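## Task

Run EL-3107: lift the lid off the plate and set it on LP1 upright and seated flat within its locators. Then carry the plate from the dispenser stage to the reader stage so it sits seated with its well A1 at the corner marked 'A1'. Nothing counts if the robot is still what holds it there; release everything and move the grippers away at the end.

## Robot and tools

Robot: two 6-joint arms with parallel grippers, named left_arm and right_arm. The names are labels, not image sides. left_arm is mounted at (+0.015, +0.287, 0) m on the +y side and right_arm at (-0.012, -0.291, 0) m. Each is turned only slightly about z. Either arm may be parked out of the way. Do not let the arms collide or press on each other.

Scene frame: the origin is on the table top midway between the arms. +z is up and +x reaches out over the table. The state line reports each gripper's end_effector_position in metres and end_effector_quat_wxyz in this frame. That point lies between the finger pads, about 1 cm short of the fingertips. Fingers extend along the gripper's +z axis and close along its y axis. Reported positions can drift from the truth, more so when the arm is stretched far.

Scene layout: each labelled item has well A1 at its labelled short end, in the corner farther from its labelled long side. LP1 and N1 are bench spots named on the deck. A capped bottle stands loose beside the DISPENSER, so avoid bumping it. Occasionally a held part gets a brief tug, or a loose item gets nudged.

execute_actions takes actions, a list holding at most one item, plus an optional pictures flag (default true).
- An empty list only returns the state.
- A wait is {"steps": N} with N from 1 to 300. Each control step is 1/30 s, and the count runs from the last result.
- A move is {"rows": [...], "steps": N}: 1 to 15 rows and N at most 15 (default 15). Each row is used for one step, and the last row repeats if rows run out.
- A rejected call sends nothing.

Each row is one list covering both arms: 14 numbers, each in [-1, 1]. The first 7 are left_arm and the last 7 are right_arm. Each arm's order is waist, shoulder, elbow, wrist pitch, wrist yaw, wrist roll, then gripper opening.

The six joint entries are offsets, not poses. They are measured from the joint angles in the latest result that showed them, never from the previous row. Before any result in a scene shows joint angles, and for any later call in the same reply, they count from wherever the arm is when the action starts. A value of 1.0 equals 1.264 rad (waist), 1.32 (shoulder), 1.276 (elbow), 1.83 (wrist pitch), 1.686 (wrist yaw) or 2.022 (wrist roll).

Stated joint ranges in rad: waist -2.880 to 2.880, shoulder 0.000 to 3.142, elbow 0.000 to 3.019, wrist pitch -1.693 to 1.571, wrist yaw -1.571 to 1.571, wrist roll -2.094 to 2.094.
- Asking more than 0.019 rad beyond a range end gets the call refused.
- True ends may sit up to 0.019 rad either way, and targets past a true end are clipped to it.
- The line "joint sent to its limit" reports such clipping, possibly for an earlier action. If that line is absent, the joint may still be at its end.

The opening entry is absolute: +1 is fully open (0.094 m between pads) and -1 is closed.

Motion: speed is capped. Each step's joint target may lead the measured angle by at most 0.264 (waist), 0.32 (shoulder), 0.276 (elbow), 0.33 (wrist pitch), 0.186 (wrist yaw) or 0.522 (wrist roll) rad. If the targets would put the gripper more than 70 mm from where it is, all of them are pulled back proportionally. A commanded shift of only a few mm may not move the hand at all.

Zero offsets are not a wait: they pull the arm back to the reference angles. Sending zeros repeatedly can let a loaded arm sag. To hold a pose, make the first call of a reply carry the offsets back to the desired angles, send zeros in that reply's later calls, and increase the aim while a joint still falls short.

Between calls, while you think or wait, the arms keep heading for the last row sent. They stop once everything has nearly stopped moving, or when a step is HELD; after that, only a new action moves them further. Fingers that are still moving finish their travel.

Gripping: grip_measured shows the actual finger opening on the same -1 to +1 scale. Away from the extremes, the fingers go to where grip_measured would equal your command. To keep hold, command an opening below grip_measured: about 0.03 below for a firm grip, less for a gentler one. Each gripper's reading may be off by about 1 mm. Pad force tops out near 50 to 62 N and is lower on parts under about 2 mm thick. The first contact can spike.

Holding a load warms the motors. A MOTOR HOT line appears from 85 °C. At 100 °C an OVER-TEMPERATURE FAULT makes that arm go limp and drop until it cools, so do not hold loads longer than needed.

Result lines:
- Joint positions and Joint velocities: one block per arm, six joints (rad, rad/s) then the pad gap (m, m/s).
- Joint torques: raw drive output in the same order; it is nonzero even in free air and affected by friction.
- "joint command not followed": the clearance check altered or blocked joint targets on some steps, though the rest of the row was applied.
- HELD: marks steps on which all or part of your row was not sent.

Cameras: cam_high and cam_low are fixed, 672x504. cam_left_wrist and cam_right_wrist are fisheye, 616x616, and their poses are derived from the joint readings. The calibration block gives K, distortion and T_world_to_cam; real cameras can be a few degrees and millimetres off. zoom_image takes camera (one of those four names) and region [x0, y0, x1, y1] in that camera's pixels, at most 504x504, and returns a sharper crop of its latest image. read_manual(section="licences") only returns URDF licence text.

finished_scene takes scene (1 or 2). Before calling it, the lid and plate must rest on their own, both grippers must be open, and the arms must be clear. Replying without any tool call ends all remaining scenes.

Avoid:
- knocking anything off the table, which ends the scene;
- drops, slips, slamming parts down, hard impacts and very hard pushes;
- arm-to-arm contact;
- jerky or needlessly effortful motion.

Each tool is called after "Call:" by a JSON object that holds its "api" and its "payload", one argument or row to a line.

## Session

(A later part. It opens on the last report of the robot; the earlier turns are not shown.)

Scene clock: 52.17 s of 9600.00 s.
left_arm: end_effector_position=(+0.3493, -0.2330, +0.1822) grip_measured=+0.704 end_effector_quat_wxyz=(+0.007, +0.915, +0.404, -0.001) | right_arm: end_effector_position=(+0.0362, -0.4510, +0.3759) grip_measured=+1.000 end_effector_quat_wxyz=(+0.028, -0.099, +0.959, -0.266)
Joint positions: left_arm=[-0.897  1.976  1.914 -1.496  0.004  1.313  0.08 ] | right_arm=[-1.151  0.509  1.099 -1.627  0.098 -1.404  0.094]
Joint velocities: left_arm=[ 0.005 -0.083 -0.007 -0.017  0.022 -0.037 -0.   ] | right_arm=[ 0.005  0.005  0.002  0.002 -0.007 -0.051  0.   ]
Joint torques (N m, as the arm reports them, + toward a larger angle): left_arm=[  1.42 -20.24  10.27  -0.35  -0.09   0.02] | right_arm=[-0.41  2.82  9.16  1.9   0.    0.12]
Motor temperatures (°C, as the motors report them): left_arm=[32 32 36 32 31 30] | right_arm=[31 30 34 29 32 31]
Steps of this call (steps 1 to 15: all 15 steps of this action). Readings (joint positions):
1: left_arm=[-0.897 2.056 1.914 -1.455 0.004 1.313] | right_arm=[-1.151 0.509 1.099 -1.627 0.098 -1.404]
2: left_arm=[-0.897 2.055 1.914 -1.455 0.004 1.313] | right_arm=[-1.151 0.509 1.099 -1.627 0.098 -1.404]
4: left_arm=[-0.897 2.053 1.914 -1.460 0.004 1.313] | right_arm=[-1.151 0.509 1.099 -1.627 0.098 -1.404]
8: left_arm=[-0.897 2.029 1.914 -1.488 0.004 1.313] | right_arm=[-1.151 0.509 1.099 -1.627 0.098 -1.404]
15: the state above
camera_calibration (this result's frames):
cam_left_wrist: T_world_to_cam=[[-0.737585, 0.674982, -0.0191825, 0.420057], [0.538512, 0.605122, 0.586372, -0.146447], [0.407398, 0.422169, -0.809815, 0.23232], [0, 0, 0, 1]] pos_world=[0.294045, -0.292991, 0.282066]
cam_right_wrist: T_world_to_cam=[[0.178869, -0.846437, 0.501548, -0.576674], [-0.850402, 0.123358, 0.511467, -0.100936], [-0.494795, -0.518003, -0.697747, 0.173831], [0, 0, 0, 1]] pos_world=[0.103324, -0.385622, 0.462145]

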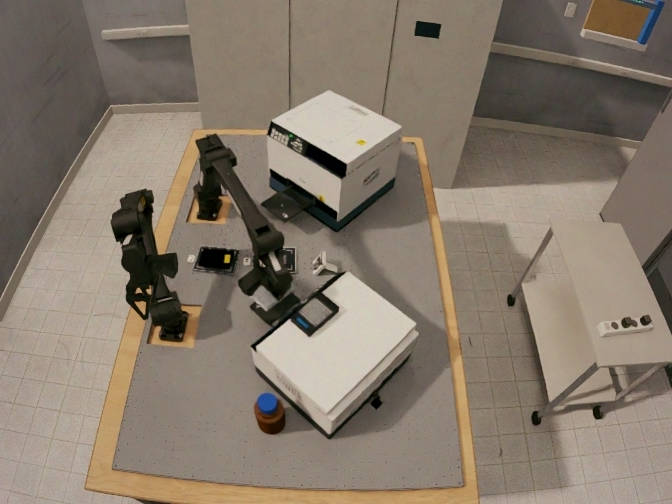

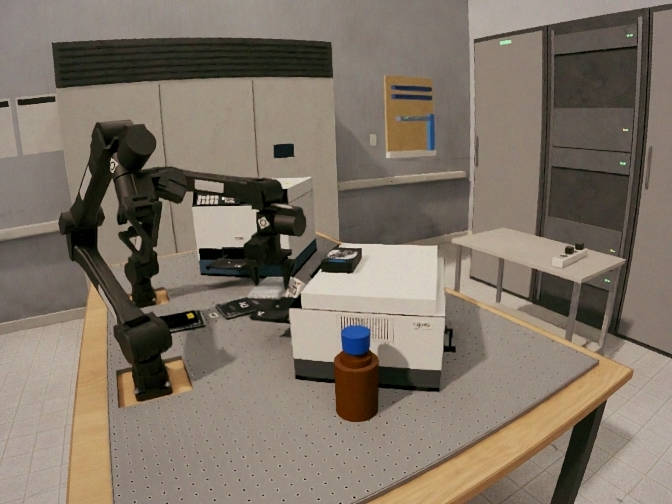

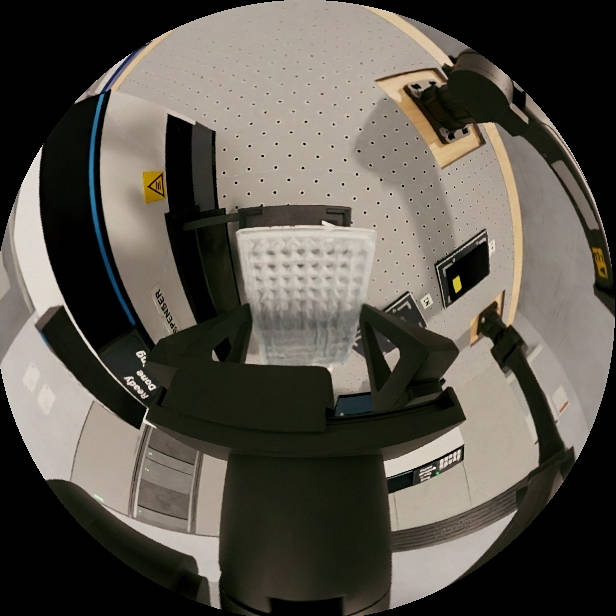

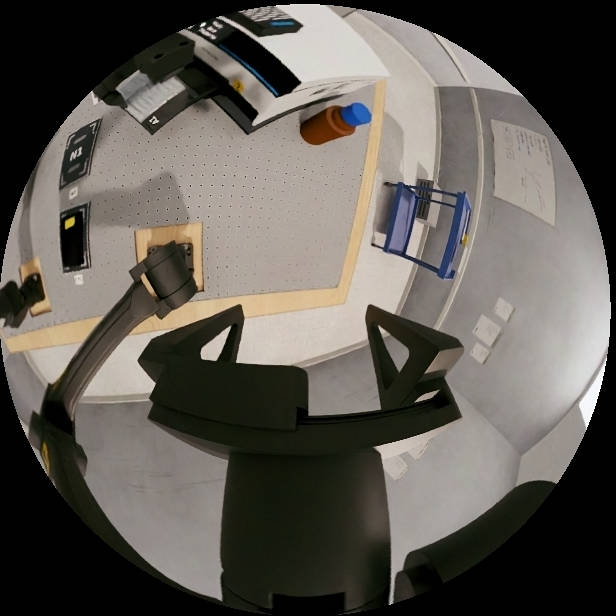

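Call:
{"api": "execute_actions", "payload": {
  "actions": [
    {"rows":[[0,-0.05,-0.04,0,0,-0.02,0.68,0,0,0,0,0,0,1],[0,-0.09,-0.09,0.005,0,-0.04,0.68,0,0,0,0,0,0,1],[0,-0.13,-0.14,0.01,0,-0.06,0.68,0,0,0,0,0,0,1],[0.02,-0.17,-0.19,0.015,0,-0.09,0.68,0,0,0,0,0,0,1],[0.04,-0.21,-0.24,0.02,0,-0.12,0.68,0,0,0,0,0,0,1],[0.07,-0.25,-0.29,0.025,0,-0.15,0.68,0,0,0,0,0,0,1],[0.1,-0.29,-0.34,0.03,0,-0.18,0.68,0,0,0,0,0,0,1],[0.14,-0.33,-0.39,0.04,0,-0.21,0.68,0,0,0,0,0,0,1],[0.18,-0.37,-0.44,0.045,0,-0.24,0.68,0,0,0,0,0,0,1],[0.22,-0.41,-0.49,0.055,0,-0.27,0.68,0,0,0,0,0,0,1],[0.26,-0.45,-0.54,0.06,0,-0.3,0.68,0,0,0,0,0,0,1],[0.3,-0.48,-0.59,0.07,0,-0.32,0.68,0,0,0,0,0,0,1],[0.34,-0.5,-0.63,0.08,0,-0.34,0.68,0,0,0,0,0,0,1],[0.38,-0.515,-0.66,0.088,0,-0.355,0.68,0,0,0,0,0,0,1]],"steps":15}
  ],
  "pictures": false
}}

Call:
{"api": "execute_actions", "payload": {
  "actions": [
    {"steps":25}
  ]
}}

Scene clock: 54.17 s of 9600.00 s.
left_arm: end_effector_position=(+0.3152, -0.0007, +0.1925) grip_measured=+0.704 end_effector_quat_wxyz=(-0.019, +0.744, +0.668, -0.004) | right_arm: end_effector_position=(+0.0362, -0.4510, +0.3759) grip_measured=+1.000 end_effector_quat_wxyz=(+0.028, -0.099, +0.959, -0.266)
Joint positions: left_arm=[-0.66   1.469  1.269 -1.41   0.006  0.918  0.08 ] | right_arm=[-1.151  0.509  1.099 -1.627  0.098 -1.404  0.094]
Joint velocities: left_arm=[ 1.314 -1.187 -1.228  0.364 -0.022 -1.004 -0.   ] | right_arm=[-0.024 -0.005 -0.002 -0.017 -0.022 -0.007  0.   ]
Joint torques (N m, as the arm reports them, + toward a larger angle): left_arm=[  2.85 -12.19   8.67   0.31  -0.09  -0.06] | right_arm=[-0.4   2.77  9.15  1.9   0.    0.12]
Motor temperatures (°C, as the motors report them): left_arm=[32 32 36 32 31 30] | right_arm=[31 30 34 29 32 31]
Steps of this call (steps 1 to 15: the robot went on to your last target; steps 16 to 45: nothing new was sent; steps 46 to 60: all 15 steps of this action). Readings (joint positions):
46: left_arm=[-0.897 1.971 1.908 -1.495 0.004 1.309] | right_arm=[-1.151 0.509 1.099 -1.627 0.098 -1.404]
47: left_arm=[-0.897 1.960 1.885 -1.491 0.004 1.297] | right_arm=[-1.151 0.509 1.099 -1.627 0.098 -1.404]
49: left_arm=[-0.896 1.904 1.783 -1.480 0.004 1.255] | right_arm=[-1.151 0.509 1.099 -1.627 0.098 -1.404]
53: left_arm=[-0.873 1.749 1.564 -1.472 0.005 1.140] | right_arm=[-1.151 0.509 1.099 -1.627 0.098 -1.404]
60: the state above

Scene clock: 55.00 s of 9600.00 s.
left_arm: end_effector_position=(+0.3248, +0.1141, +0.1825) grip_measured=+0.705 end_effector_quat_wxyz=(-0.002, +0.528, +0.849, -0.001) | right_arm: end_effector_position=(+0.0362, -0.4510, +0.3759) grip_measured=+1.000 end_effector_quat_wxyz=(+0.028, -0.099, +0.959, -0.266)
Joint positions: left_arm=[-0.405  1.293  1.069 -1.35   0.003  0.606  0.08 ] | right_arm=[-1.151  0.509  1.099 -1.627  0.098 -1.404  0.094]
Joint velocities: left_arm=[ 0.005 -0.024  0.002  0.007  0.007 -0.037 -0.   ] | right_arm=[ 0.005 -0.005  0.002 -0.007 -0.081  0.051  0.   ]
Joint torques (N m, as the arm reports them, + toward a larger angle): left_arm=[ 1.4  -9.36  9.84  1.03  0.05 -0.07] | right_arm=[-0.4   2.8   9.15  1.9   0.    0.12]
Motor temperatures (°C, as the motors report them): left_arm=[32 32 36 32 31 30] | right_arm=[31 30 34 29 32 31]
Steps of this call (steps 1 to 25: the robot went on to your last target). Readings (joint positions):
1: left_arm=[-0.614 1.431 1.226 -1.399 0.006 0.883] | right_arm=[-1.151 0.509 1.099 -1.627 0.098 -1.404]
2: left_arm=[-0.564 1.396 1.185 -1.388 0.006 0.843] | right_arm=[-1.151 0.509 1.099 -1.627 0.098 -1.404]
4: left_arm=[-0.462 1.333 1.111 -1.365 0.004 0.760] | right_arm=[-1.151 0.509 1.099 -1.627 0.098 -1.404]
8: left_arm=[-0.379 1.293 1.069 -1.362 -0.001 0.666] | right_arm=[-1.151 0.509 1.099 -1.627 0.098 -1.404]
25: the state above
camera_calibration (this result's frames):
cam_left_wrist: T_world_to_cam=[[-0.897024, -0.441969, -0.00343382, 0.344147], [-0.35757, 0.721117, 0.593408, -0.0669768], [-0.259792, 0.533529, -0.804894, 0.299134], [0, 0, 0, 1]] pos_world=[0.362472, 0.0408039, 0.281698]
cam_right_wrist: T_world_to_cam=[[0.178869, -0.846437, 0.501548, -0.576674], [-0.850402, 0.123358, 0.511467, -0.100936], [-0.494795, -0.518003, -0.697747, 0.173831], [0, 0, 0, 1]] pos_world=[0.103324, -0.385622, 0.462145]

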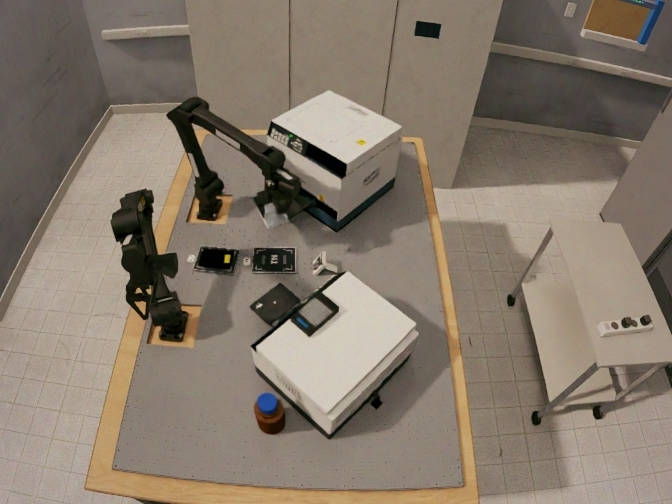

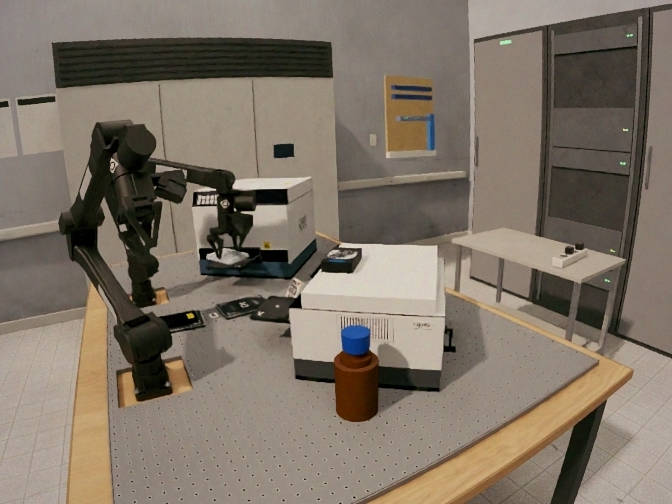

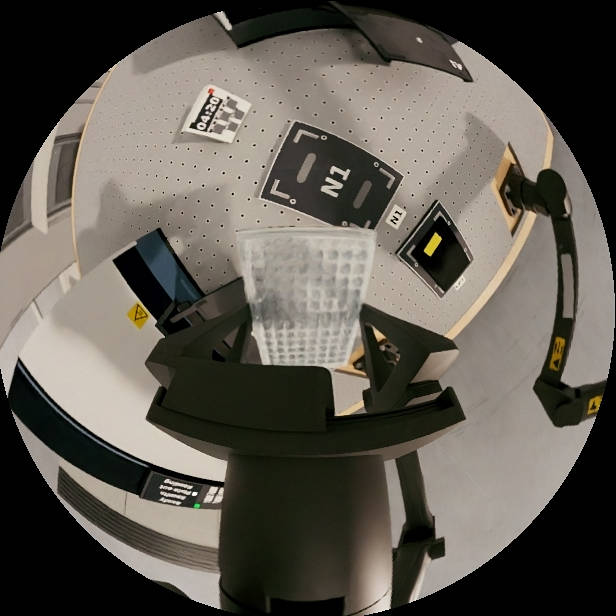

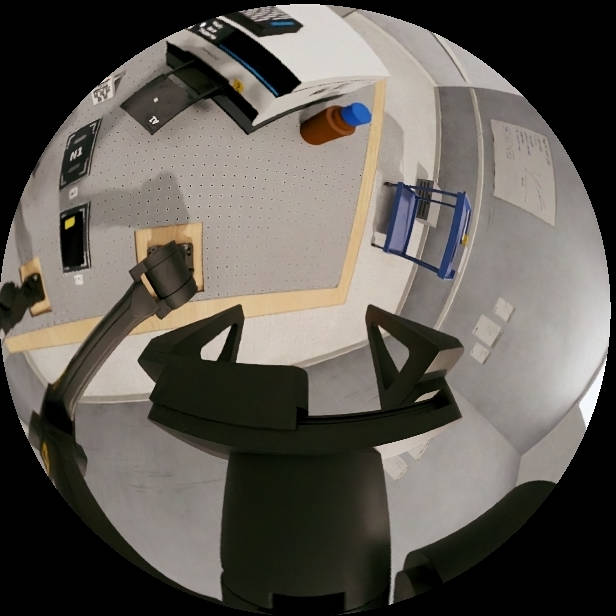

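Call:
{"api": "execute_actions", "payload": {
  "actions": [
    {"rows":[[0.03,0,0.006,0,0,0,0.68,0,0,0,0,0,0,1],[0.06,0,0.006,0,0,0,0.68,0,0,0,0,0,0,1],[0.09,0,0.006,0,0,0,0.68,0,0,0,0,0,0,1],[0.12,0,0.006,0,0,0,0.68,0,0,0,0,0,0,1],[0.15,0,0.006,0,0,0,0.68,0,0,0,0,0,0,1],[0.18,0,0.006,0,0,0,0.68,0,0,0,0,0,0,1],[0.2,0,0.006,0,0,0,0.68,0,0,0,0,0,0,1],[0.22,0,0.006,0,0,0,0.68,0,0,0,0,0,0,1],[0.235,0,0.006,0,0,0,0.68,0,0,0,0,0,0,1],[0.245,0,0.006,0,0,0,0.68,0,0,0,0,0,0,1]],"steps":15}
  ],
  "pictures": false
}}

Call:
{"api": "execute_actions", "payload": {
  "actions": [
    {"steps":10}
  ]
}}

Call:
{"api": "zoom_image", "payload": {
  "camera": "cam_left_wrist",
  "region": [200,170,420,390]
}}

Scene clock: 56.73 s of 9600.00 s.
left_arm: end_effector_position=(+0.3639, +0.2231, +0.1825) grip_measured=+0.705 end_effector_quat_wxyz=(-0.002, +0.382, +0.924, -0.001) | right_arm: end_effector_position=(+0.0362, -0.4510, +0.3759) grip_measured=+1.000 end_effector_quat_wxyz=(+0.028, -0.099, +0.959, -0.266)
Joint positions: left_arm=[-0.078  1.293  1.069 -1.35   0.001  0.605  0.08 ] | right_arm=[-1.151  0.509  1.099 -1.627  0.098 -1.404  0.094]
Joint velocities: left_arm=[-0.044  0.005 -0.012 -0.007 -0.007  0.051  0.   ] | right_arm=[-0.015 -0.015  0.012 -0.007  0.022 -0.037  0.   ]
Joint torques (N m, as the arm reports them, + toward a larger angle): left_arm=[ 0.48 -9.37 10.01  0.14 -0.04  0.04] | right_arm=[-0.37  2.77  9.14  1.89  0.    0.12]
Motor temperatures (°C, as the motors report them): left_arm=[32 32 36 32 31 30] | right_arm=[31 30 34 29 32 31]
Steps of this call (steps 1 to 30: the robot went on to your last target; steps 31 to 37: nothing new was sent; steps 38 to 52: all 15 steps of this action). Readings (joint positions):
38: left_arm=[-0.404 1.293 1.069 -1.350 0.003 0.605] | right_arm=[-1.151 0.509 1.099 -1.627 0.098 -1.404]
39: left_arm=[-0.399 1.293 1.069 -1.350 0.004 0.605] | right_arm=[-1.151 0.509 1.099 -1.627 0.098 -1.404]
41: left_arm=[-0.364 1.293 1.069 -1.350 0.005 0.605] | right_arm=[-1.151 0.509 1.099 -1.627 0.098 -1.404]
45: left_arm=[-0.208 1.293 1.069 -1.350 0.005 0.605] | right_arm=[-1.151 0.509 1.099 -1.627 0.098 -1.404]
52: the state above

Scene clock: 57.07 s of 9600.00 s.
left_arm: end_effector_position=(+0.3637, +0.2222, +0.1825) grip_measured=+0.705 end_effector_quat_wxyz=(-0.002, +0.383, +0.924, -0.001) | right_arm: end_effector_position=(+0.0362, -0.4510, +0.3759) grip_measured=+1.000 end_effector_quat_wxyz=(+0.028, -0.099, +0.959, -0.266)
Joint positions: left_arm=[-0.081  1.293  1.069 -1.35   0.001  0.605  0.08 ] | right_arm=[-1.151  0.509  1.099 -1.627  0.098 -1.404  0.094]
Joint velocities: left_arm=[-0.015 -0.005 -0.002 -0.017  0.022 -0.007  0.   ] | right_arm=[-0.005 -0.005 -0.002 -0.007 -0.139 -0.007  0.   ]
Joint torques (N m, as the arm reports them, + toward a larger angle): left_arm=[ 0.68 -9.67 10.06  0.35 -0.05  0.06] | right_arm=[-0.38  2.8   9.14  1.89  0.    0.13]
Motor temperatures (°C, as the motors report them): left_arm=[32 32 36 32 31 30] | right_arm=[31 30 34 29 32 31]
Steps of this call (steps 1 to 10: the robot went on to your last target). Readings (joint positions):
1: left_arm=[-0.079 1.293 1.069 -1.350 0.001 0.605] | right_arm=[-1.151 0.509 1.099 -1.627 0.098 -1.404]
2: left_arm=[-0.080 1.293 1.069 -1.350 0.001 0.605] | right_arm=[-1.151 0.509 1.099 -1.627 0.098 -1.404]
4: left_arm=[-0.081 1.293 1.069 -1.350 0.001 0.605] | right_arm=[-1.151 0.509 1.099 -1.627 0.098 -1.404]
8: left_arm=[-0.081 1.293 1.069 -1.350 0.001 0.605] | right_arm=[-1.151 0.509 1.099 -1.627 0.098 -1.404]
10: the state above
camera_calibration (this result's frames):
cam_left_wrist: T_world_to_cam=[[-0.708662, -0.70553, -0.00500227, 0.417131], [-0.569537, 0.567852, 0.594283, -0.0200143], [-0.416444, 0.423995, -0.804241, 0.332771], [0, 0, 0, 1]] pos_world=[0.422787, 0.16457, 0.281609]
cam_right_wrist: T_world_to_cam=[[0.178869, -0.846437, 0.501548, -0.576674], [-0.850402, 0.123358, 0.511467, -0.100936], [-0.494795, -0.518003, -0.697747, 0.173831], [0, 0, 0, 1]] pos_world=[0.103324, -0.385622, 0.462145]

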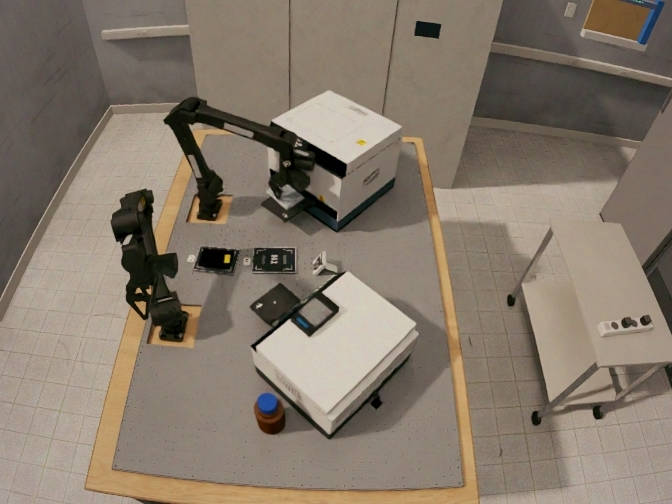

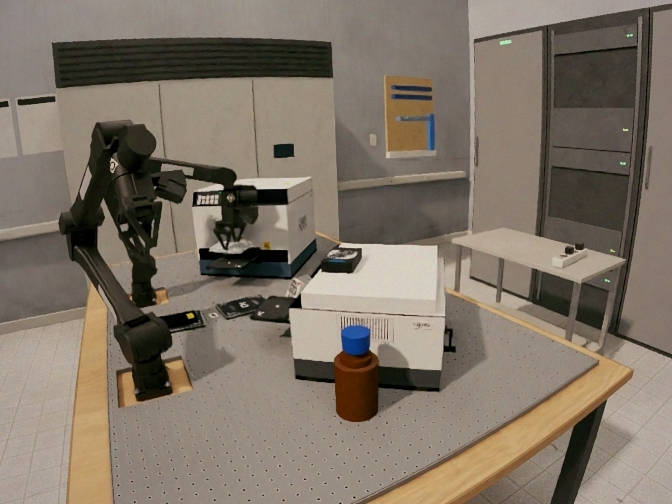

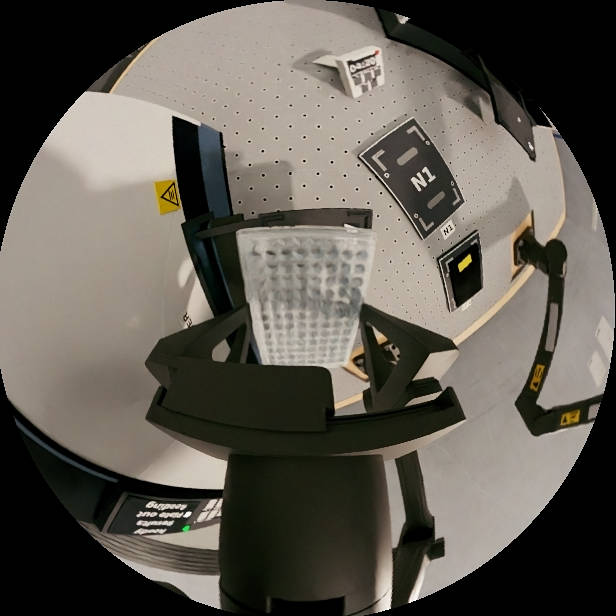

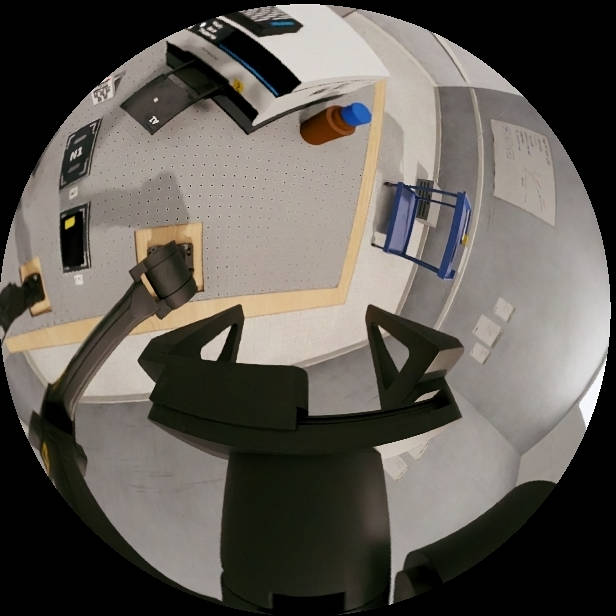

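Region (200, 170, 420, 390) of cam_left_wrist's 616x616 image, scaled by 2.291, with more detail than that image has.

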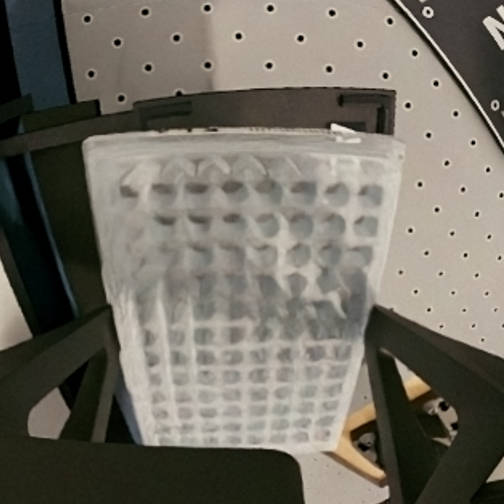

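Call:
{"api": "execute_actions", "payload": {
  "actions": [
    {"rows":[[-0.02,0,-0.015,0.015,0,-0.02,0.68,0,0,0,0,0,0,1],[-0.03,-0.005,-0.03,0.025,0,-0.03,0.68,0,0,0,0,0,0,1],[-0.03,-0.005,-0.046,0.035,0,-0.041,0.68,0,0,0,0,0,0,1]],"steps":15}
  ]
}}

Call:
{"api": "zoom_image", "payload": {
  "camera": "cam_left_wrist",
  "region": [200,170,420,390]
}}

Scene clock: 58.83 s of 9600.00 s.
left_arm: end_effector_position=(+0.3524, +0.2150, +0.1593) grip_measured=+0.705 end_effector_quat_wxyz=(-0.009, +0.362, +0.932, -0.002) | right_arm: end_effector_position=(+0.0362, -0.4510, +0.3759) grip_measured=+1.000 end_effector_quat_wxyz=(+0.028, -0.099, +0.959, -0.266)
Joint positions: left_arm=[-0.107  1.292  1.005 -1.301  0.001  0.534  0.08 ] | right_arm=[-1.151  0.509  1.099 -1.627  0.098 -1.404  0.094]
Joint velocities: left_arm=[ 0.005 -0.005  0.002  0.012 -0.022 -0.066 -0.002] | right_arm=[ 0.005  0.005 -0.007  0.002  0.037 -0.022  0.   ]
Joint torques (N m, as the arm reports them, + toward a larger angle): left_arm=[  0.94 -10.29   9.81   0.95  -0.07  -0.04] | right_arm=[-0.41  2.8   9.15  1.9   0.    0.12]
Motor temperatures (°C, as the motors report them): left_arm=[32 32 36 32 31 30] | right_arm=[31 30 34 29 32 31]
Steps of this call (steps 1 to 15: the robot went on to your last target; steps 16 to 38: nothing new was sent; steps 39 to 53: all 15 steps of this action). Readings (joint positions):
39: left_arm=[-0.081 1.293 1.067 -1.348 0.001 0.601] | right_arm=[-1.151 0.509 1.099 -1.627 0.098 -1.404]
40: left_arm=[-0.084 1.292 1.062 -1.340 0.001 0.592] | right_arm=[-1.151 0.509 1.099 -1.627 0.098 -1.404]
42: left_arm=[-0.093 1.292 1.039 -1.315 0.001 0.571] | right_arm=[-1.151 0.509 1.099 -1.627 0.098 -1.404]
46: left_arm=[-0.107 1.292 1.006 -1.305 0.001 0.548] | right_arm=[-1.151 0.509 1.099 -1.627 0.098 -1.404]
53: the state above
camera_calibration (this result's frames):
cam_left_wrist: T_world_to_cam=[[-0.67678, -0.736182, 0.00204329, 0.398181], [-0.58581, 0.540218, 0.604145, 0.00152586], [-0.445864, 0.407676, -0.796872, 0.325117], [0, 0, 0, 1]] pos_world=[0.415333, 0.159767, 0.257341]
cam_right_wrist: T_world_to_cam=[[0.178869, -0.846437, 0.501548, -0.576674], [-0.850402, 0.123358, 0.511467, -0.100936], [-0.494795, -0.518003, -0.697747, 0.173831], [0, 0, 0, 1]] pos_world=[0.103324, -0.385622, 0.462145]

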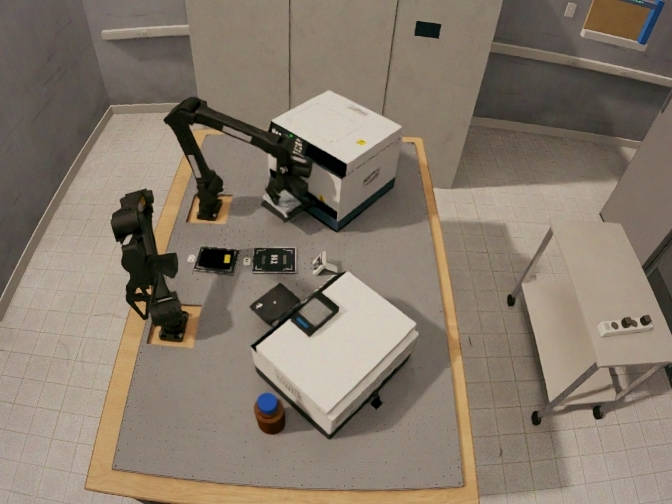

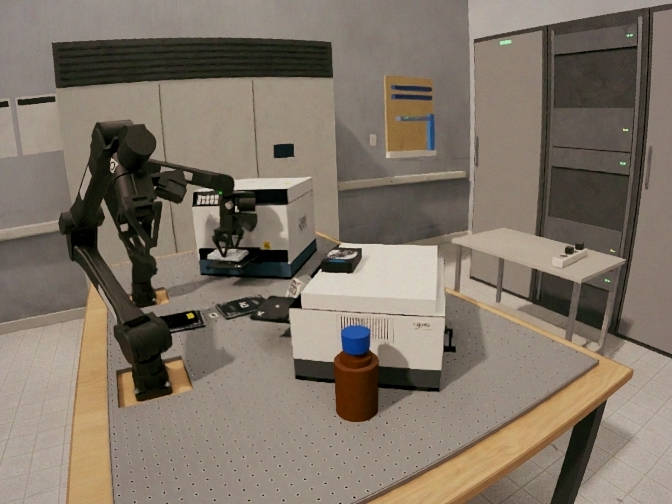

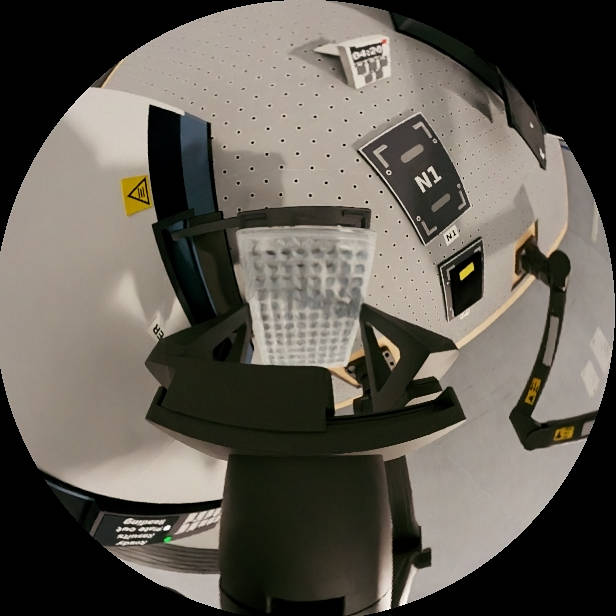

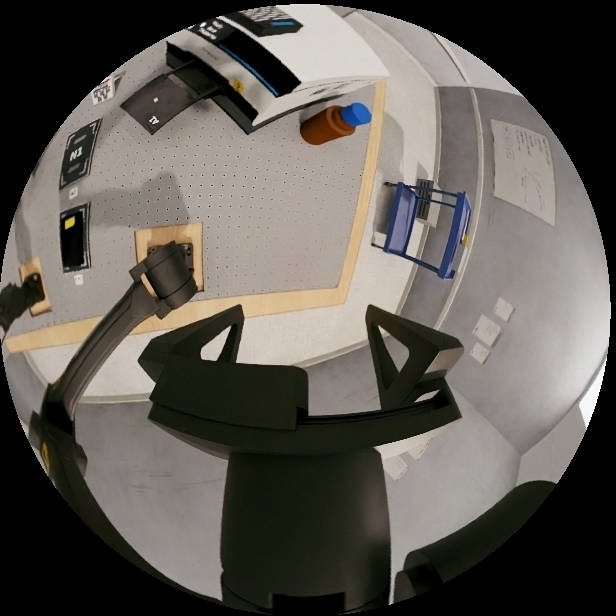

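Region (200, 170, 420, 390) of cam_left_wrist's 616x616 image, scaled by 2.291, with more detail than that image has.

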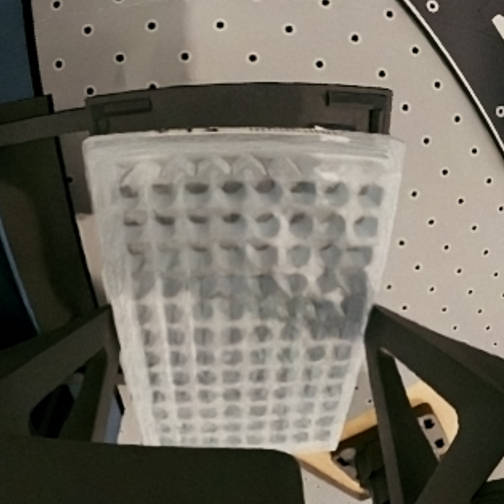

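Call:
{"api": "execute_actions", "payload": {
  "actions": [
    {"rows":[[-0.012,0.024,-0.006,0.02,0,-0.02,0.68,0,0,0,0,0,0,1]],"steps":15}
  ]
}}

Call:
{"api": "zoom_image", "payload": {
  "camera": "cam_left_wrist",
  "region": [200,170,420,390]
}}

Scene clock: 60.23 s of 9600.00 s.
left_arm: end_effector_position=(+0.3561, +0.2143, +0.1525) grip_measured=+0.705 end_effector_quat_wxyz=(-0.008, +0.348, +0.937, -0.002) | right_arm: end_effector_position=(+0.0362, -0.4510, +0.3759) grip_measured=+1.000 end_effector_quat_wxyz=(+0.028, -0.099, +0.959, -0.266)
Joint positions: left_arm=[-0.107  1.308  1.    -1.28   0.001  0.504  0.08 ] | right_arm=[-1.151  0.509  1.099 -1.627  0.098 -1.404  0.094]
Joint velocities: left_arm=[ 0.005 -0.015 -0.002 -0.017 -0.051 -0.022 -0.   ] | right_arm=[-0.015  0.005  0.007 -0.027  0.007  0.007  0.   ]
Joint torques (N m, as the arm reports them, + toward a larger angle): left_arm=[ 0.98 -8.46  8.98  0.5  -0.09 -0.06] | right_arm=[-0.4   2.79  9.15  1.9   0.    0.13]
Motor temperatures (°C, as the motors report them): left_arm=[32 32 36 32 31 30] | right_arm=[31 30 34 29 32 31]
Steps of this call (steps 1 to 15: the robot went on to your last target; steps 16 to 27: nothing new was sent; steps 28 to 42: all 15 steps of this action). Readings (joint positions):
28: left_arm=[-0.107 1.293 1.004 -1.298 0.001 0.527] | right_arm=[-1.151 0.509 1.099 -1.627 0.098 -1.404]
29: left_arm=[-0.107 1.294 1.004 -1.292 0.001 0.523] | right_arm=[-1.151 0.509 1.099 -1.627 0.098 -1.404]
31: left_arm=[-0.107 1.299 1.003 -1.284 0.001 0.515] | right_arm=[-1.151 0.509 1.099 -1.627 0.098 -1.404]
35: left_arm=[-0.107 1.307 1.001 -1.280 0.001 0.508] | right_arm=[-1.151 0.509 1.099 -1.627 0.098 -1.404]
42: the state above
camera_calibration (this result's frames):
cam_left_wrist: T_world_to_cam=[[-0.654295, -0.756238, 0.0012318, 0.396535], [-0.602316, 0.522105, 0.603839, 0.0180453], [-0.45729, 0.394347, -0.797105, 0.328587], [0, 0, 0, 1]] pos_world=[0.420579, 0.160876, 0.250533]
cam_right_wrist: T_world_to_cam=[[0.178869, -0.846437, 0.501548, -0.576674], [-0.850402, 0.123358, 0.511467, -0.100936], [-0.494795, -0.518003, -0.697747, 0.173831], [0, 0, 0, 1]] pos_world=[0.103324, -0.385622, 0.462145]

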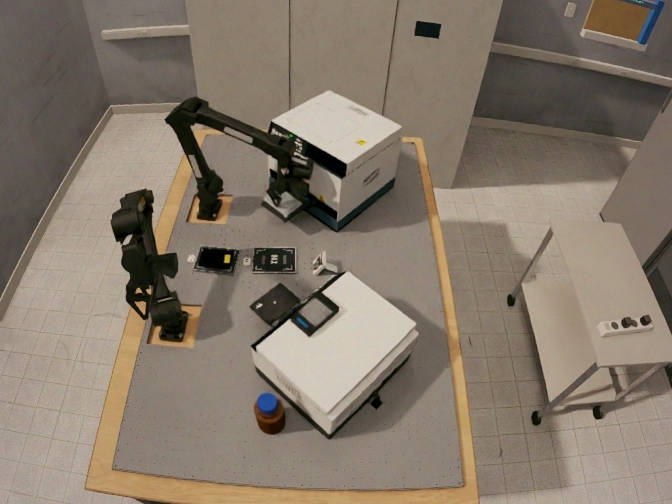

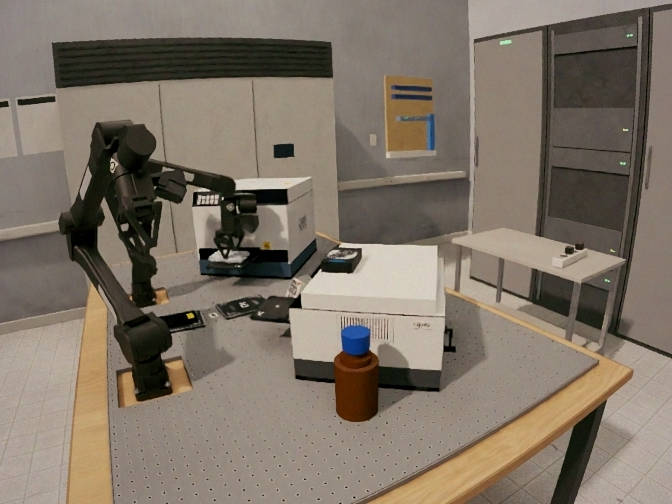

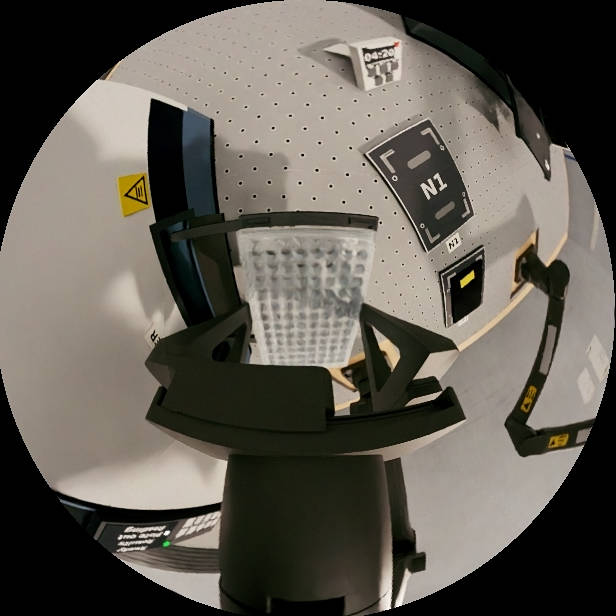

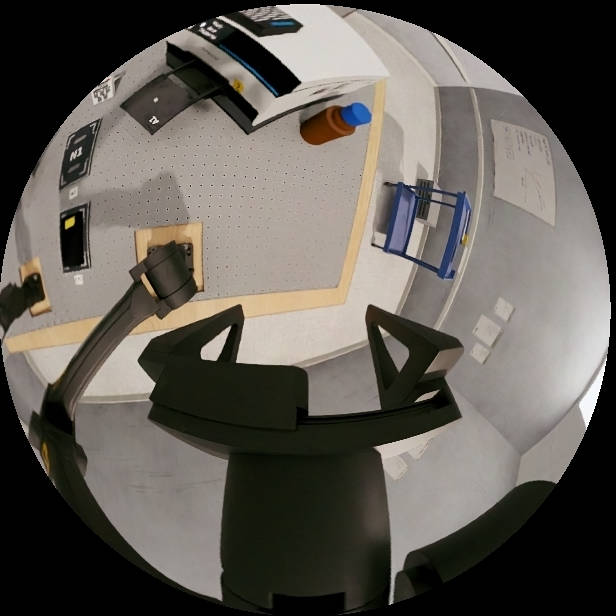

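Region (200, 170, 420, 390) of cam_left_wrist's 616x616 image, scaled by 2.291, with more detail than that image has.

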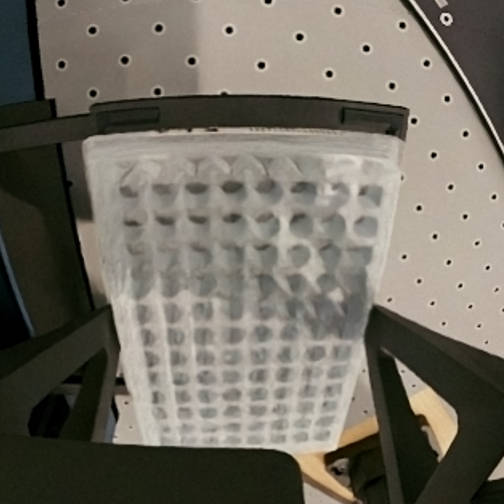

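Call:
{"api": "execute_actions", "payload": {
  "actions": [
    {"rows":[[-0.017,0.01,-0.014,0.015,0,0,0.68,0,0,0,0,0,0,1]],"steps":15}
  ]
}}

Call:
{"api": "zoom_image", "payload": {
  "camera": "cam_left_wrist",
  "region": [200,170,420,390]
}}

Scene clock: 61.37 s of 9600.00 s.
left_arm: end_effector_position=(+0.3525, +0.2127, +0.1465) grip_measured=+0.705 end_effector_quat_wxyz=(-0.011, +0.351, +0.936, -0.002) | right_arm: end_effector_position=(+0.0362, -0.4510, +0.3759) grip_measured=+1.000 end_effector_quat_wxyz=(+0.028, -0.099, +0.959, -0.266)
Joint positions: left_arm=[-0.114  1.308  0.984 -1.269  0.001  0.503  0.08 ] | right_arm=[-1.151  0.509  1.099 -1.627  0.098 -1.404  0.094]
Joint velocities: left_arm=[ 0.005 -0.005 -0.007  0.012 -0.051  0.007  0.001] | right_arm=[ 0.015 -0.005 -0.017  0.002 -0.051 -0.037  0.   ]
Joint torques (N m, as the arm reports them, + toward a larger angle): left_arm=[ 0.58 -8.06  9.24  0.82 -0.1   0.05] | right_arm=[-0.36  2.81  9.15  1.89  0.    0.12]
Motor temperatures (°C, as the motors report them): left_arm=[32 32 36 32 31 30] | right_arm=[31 30 34 29 32 31]
Steps of this call (steps 1 to 15: the robot went on to your last target; steps 16 to 19: nothing new was sent; steps 20 to 34: all 15 steps of this action). Readings (joint positions):
20: left_arm=[-0.108 1.308 0.999 -1.278 0.001 0.503] | right_arm=[-1.151 0.509 1.099 -1.627 0.098 -1.404]
21: left_arm=[-0.108 1.308 0.996 -1.273 0.001 0.503] | right_arm=[-1.151 0.509 1.099 -1.627 0.098 -1.404]
23: left_arm=[-0.111 1.308 0.989 -1.269 0.001 0.503] | right_arm=[-1.151 0.509 1.099 -1.627 0.098 -1.404]
27: left_arm=[-0.114 1.308 0.984 -1.269 0.001 0.503] | right_arm=[-1.151 0.509 1.099 -1.627 0.098 -1.404]
34: the state above
camera_calibration (this result's frames):
cam_left_wrist: T_world_to_cam=[[-0.658313, -0.752736, 0.00361345, 0.393365], [-0.596586, 0.524666, 0.607298, 0.0172101], [-0.459031, 0.397637, -0.794466, 0.322361], [0, 0, 0, 1]] pos_world=[0.417198, 0.158888, 0.244232]
cam_right_wrist: T_world_to_cam=[[0.178869, -0.846437, 0.501548, -0.576674], [-0.850402, 0.123358, 0.511467, -0.100936], [-0.494795, -0.518003, -0.697747, 0.173831], [0, 0, 0, 1]] pos_world=[0.103324, -0.385622, 0.462145]

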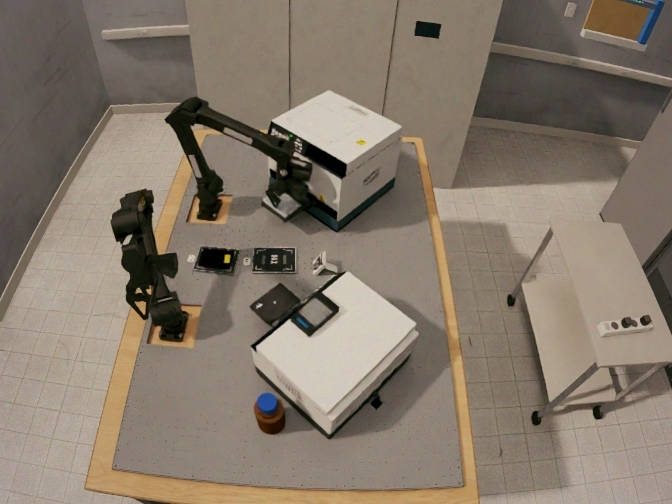

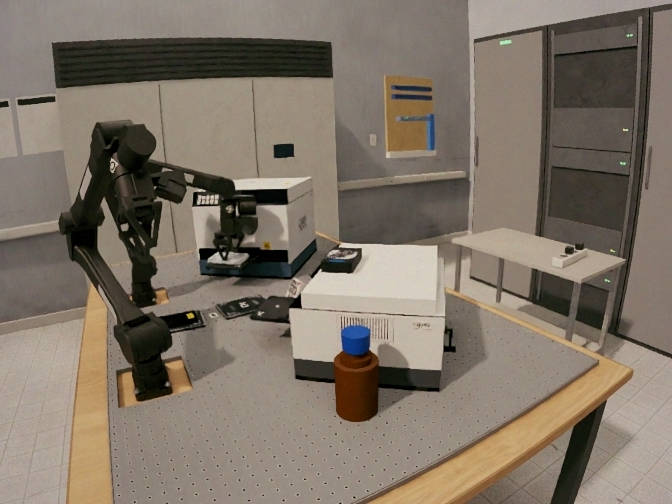

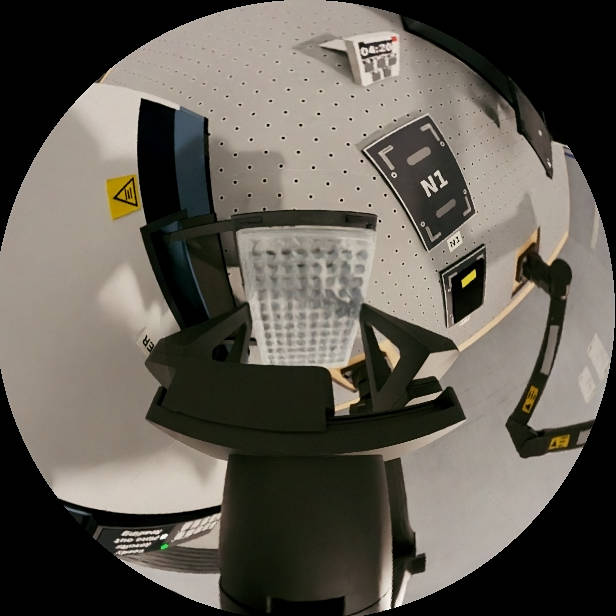

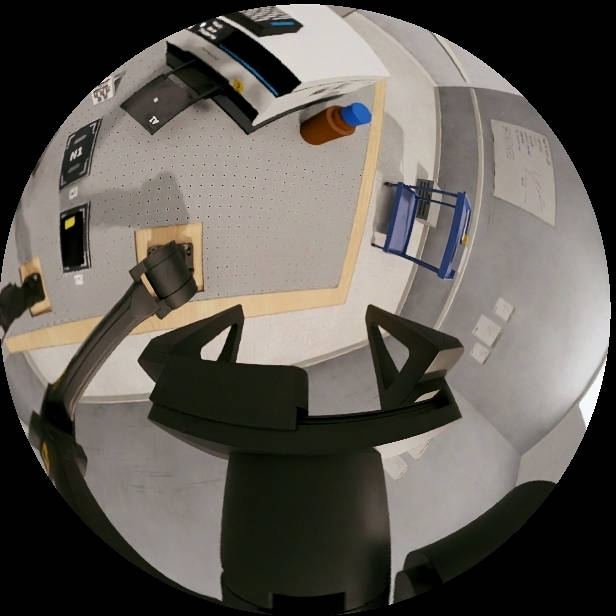

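Region (200, 170, 420, 390) of cam_left_wrist's 616x616 image, scaled by 2.291, with more detail than that image has.

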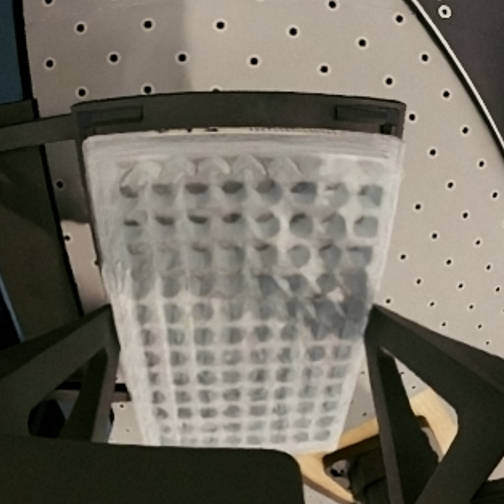

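Call:
{"api": "execute_actions", "payload": {
  "actions": [
    {"rows":[[0,0.02,0.004,0.012,0,0,0.68,0,0,0,0,0,0,1]],"steps":15}
  ]
}}

Call:
{"api": "zoom_image", "payload": {
  "camera": "cam_left_wrist",
  "region": [200,170,420,390]
}}

Scene clock: 62.80 s of 9600.00 s.
left_arm: end_effector_position=(+0.3542, +0.2123, +0.1439) grip_measured=+0.705 end_effector_quat_wxyz=(-0.011, +0.351, +0.936, -0.002) | right_arm: end_effector_position=(+0.0362, -0.4510, +0.3759) grip_measured=+1.000 end_effector_quat_wxyz=(+0.028, -0.099, +0.959, -0.266)
Joint positions: left_arm=[-0.114  1.316  0.984 -1.262  0.001  0.503  0.08 ] | right_arm=[-1.151  0.509  1.099 -1.627  0.098 -1.404  0.094]
Joint velocities: left_arm=[-0.015  0.005 -0.012 -0.027 -0.051 -0.051  0.   ] | right_arm=[-0.005 -0.005 -0.007  0.002 -0.022  0.051  0.   ]
Joint torques (N m, as the arm reports them, + toward a larger angle): left_arm=[ 1.71 -7.62  9.73  0.74 -0.07  0.08] | right_arm=[-0.39  2.81  9.15  1.89  0.    0.13]
Motor temperatures (°C, as the motors report them): left_arm=[32 32 36 32 31 30] | right_arm=[31 30 34 29 32 31]
Steps of this call (steps 1 to 15: the robot went on to your last target; steps 16 to 28: nothing new was sent; steps 29 to 43: all 15 steps of this action). Readings (joint positions):
29: left_arm=[-0.114 1.308 0.984 -1.268 0.001 0.503] | right_arm=[-1.151 0.509 1.099 -1.627 0.098 -1.404]
30: left_arm=[-0.114 1.309 0.984 -1.266 0.001 0.503] | right_arm=[-1.151 0.509 1.099 -1.627 0.098 -1.404]
32: left_arm=[-0.114 1.311 0.984 -1.263 0.001 0.503] | right_arm=[-1.151 0.509 1.099 -1.627 0.098 -1.404]
36: left_arm=[-0.114 1.315 0.984 -1.262 0.001 0.503] | right_arm=[-1.151 0.509 1.099 -1.627 0.098 -1.404]
43: the state above
camera_calibration (this result's frames):
cam_left_wrist: T_world_to_cam=[[-0.658307, -0.752737, 0.00435124, 0.394094], [-0.59568, 0.524469, 0.608357, 0.0195688], [-0.460215, 0.397894, -0.793651, 0.321426], [0, 0, 0, 1]] pos_world=[0.419016, 0.158493, 0.24148]
cam_right_wrist: T_world_to_cam=[[0.178869, -0.846437, 0.501548, -0.576674], [-0.850402, 0.123358, 0.511467, -0.100936], [-0.494795, -0.518003, -0.697747, 0.173831], [0, 0, 0, 1]] pos_world=[0.103324, -0.385622, 0.462145]

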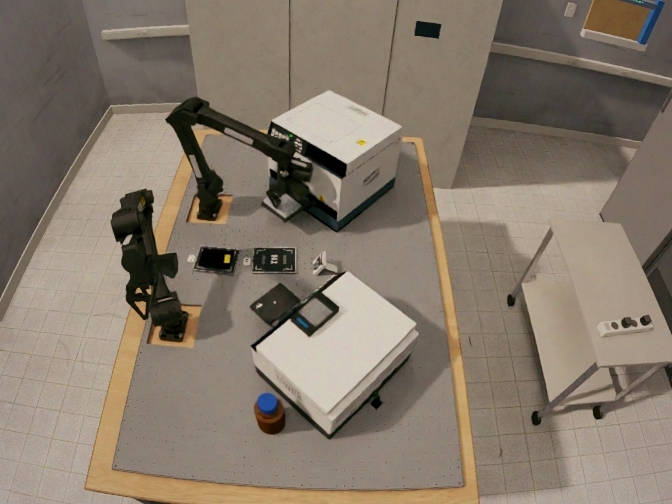

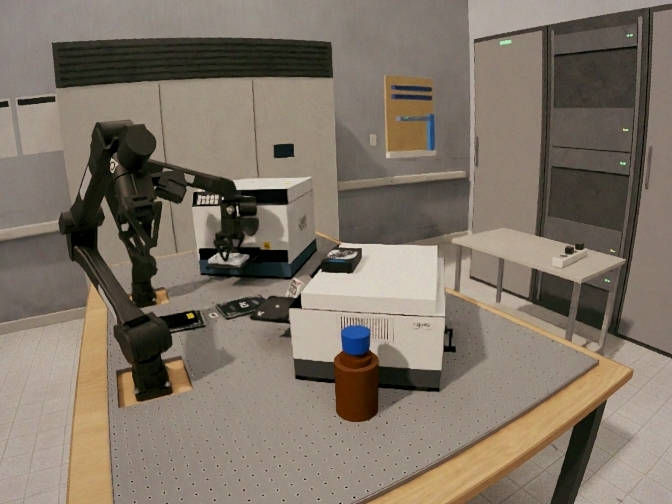

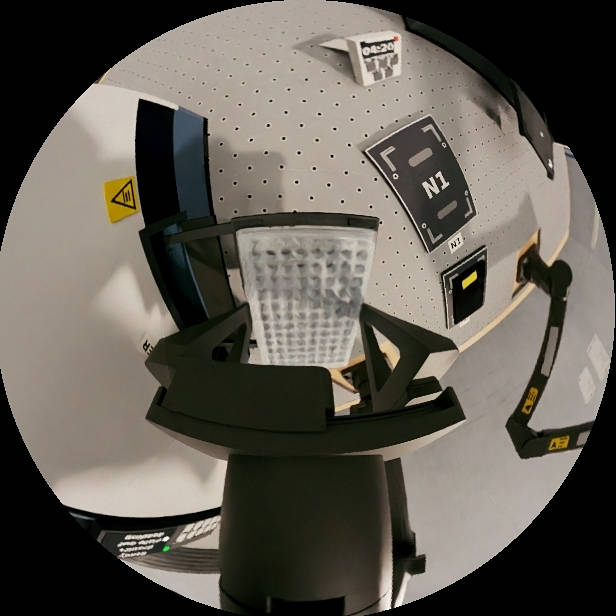

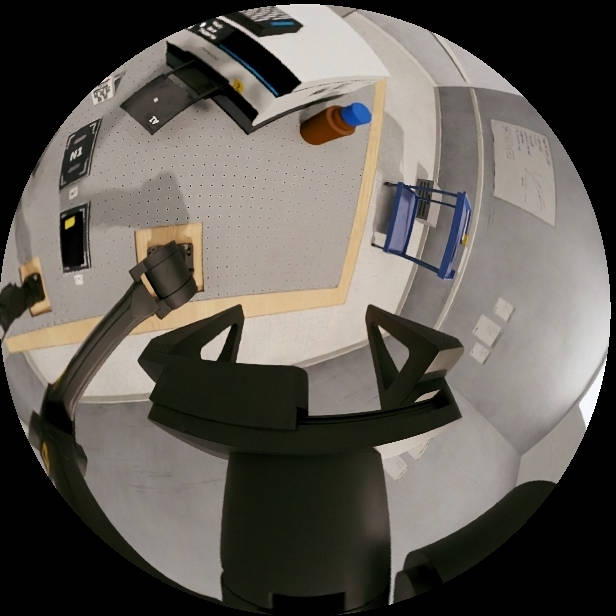

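Region (200, 170, 420, 390) of cam_left_wrist's 616x616 image, scaled by 2.291, with more detail than that image has.

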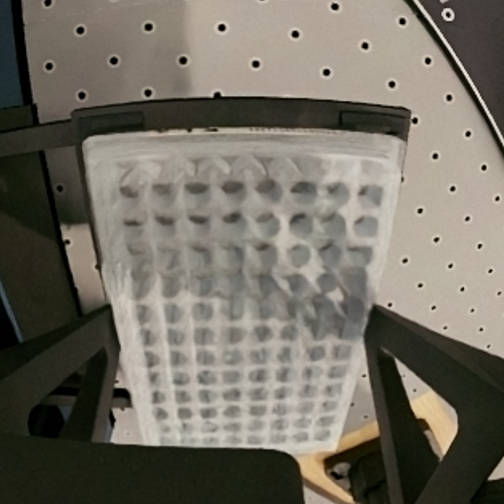

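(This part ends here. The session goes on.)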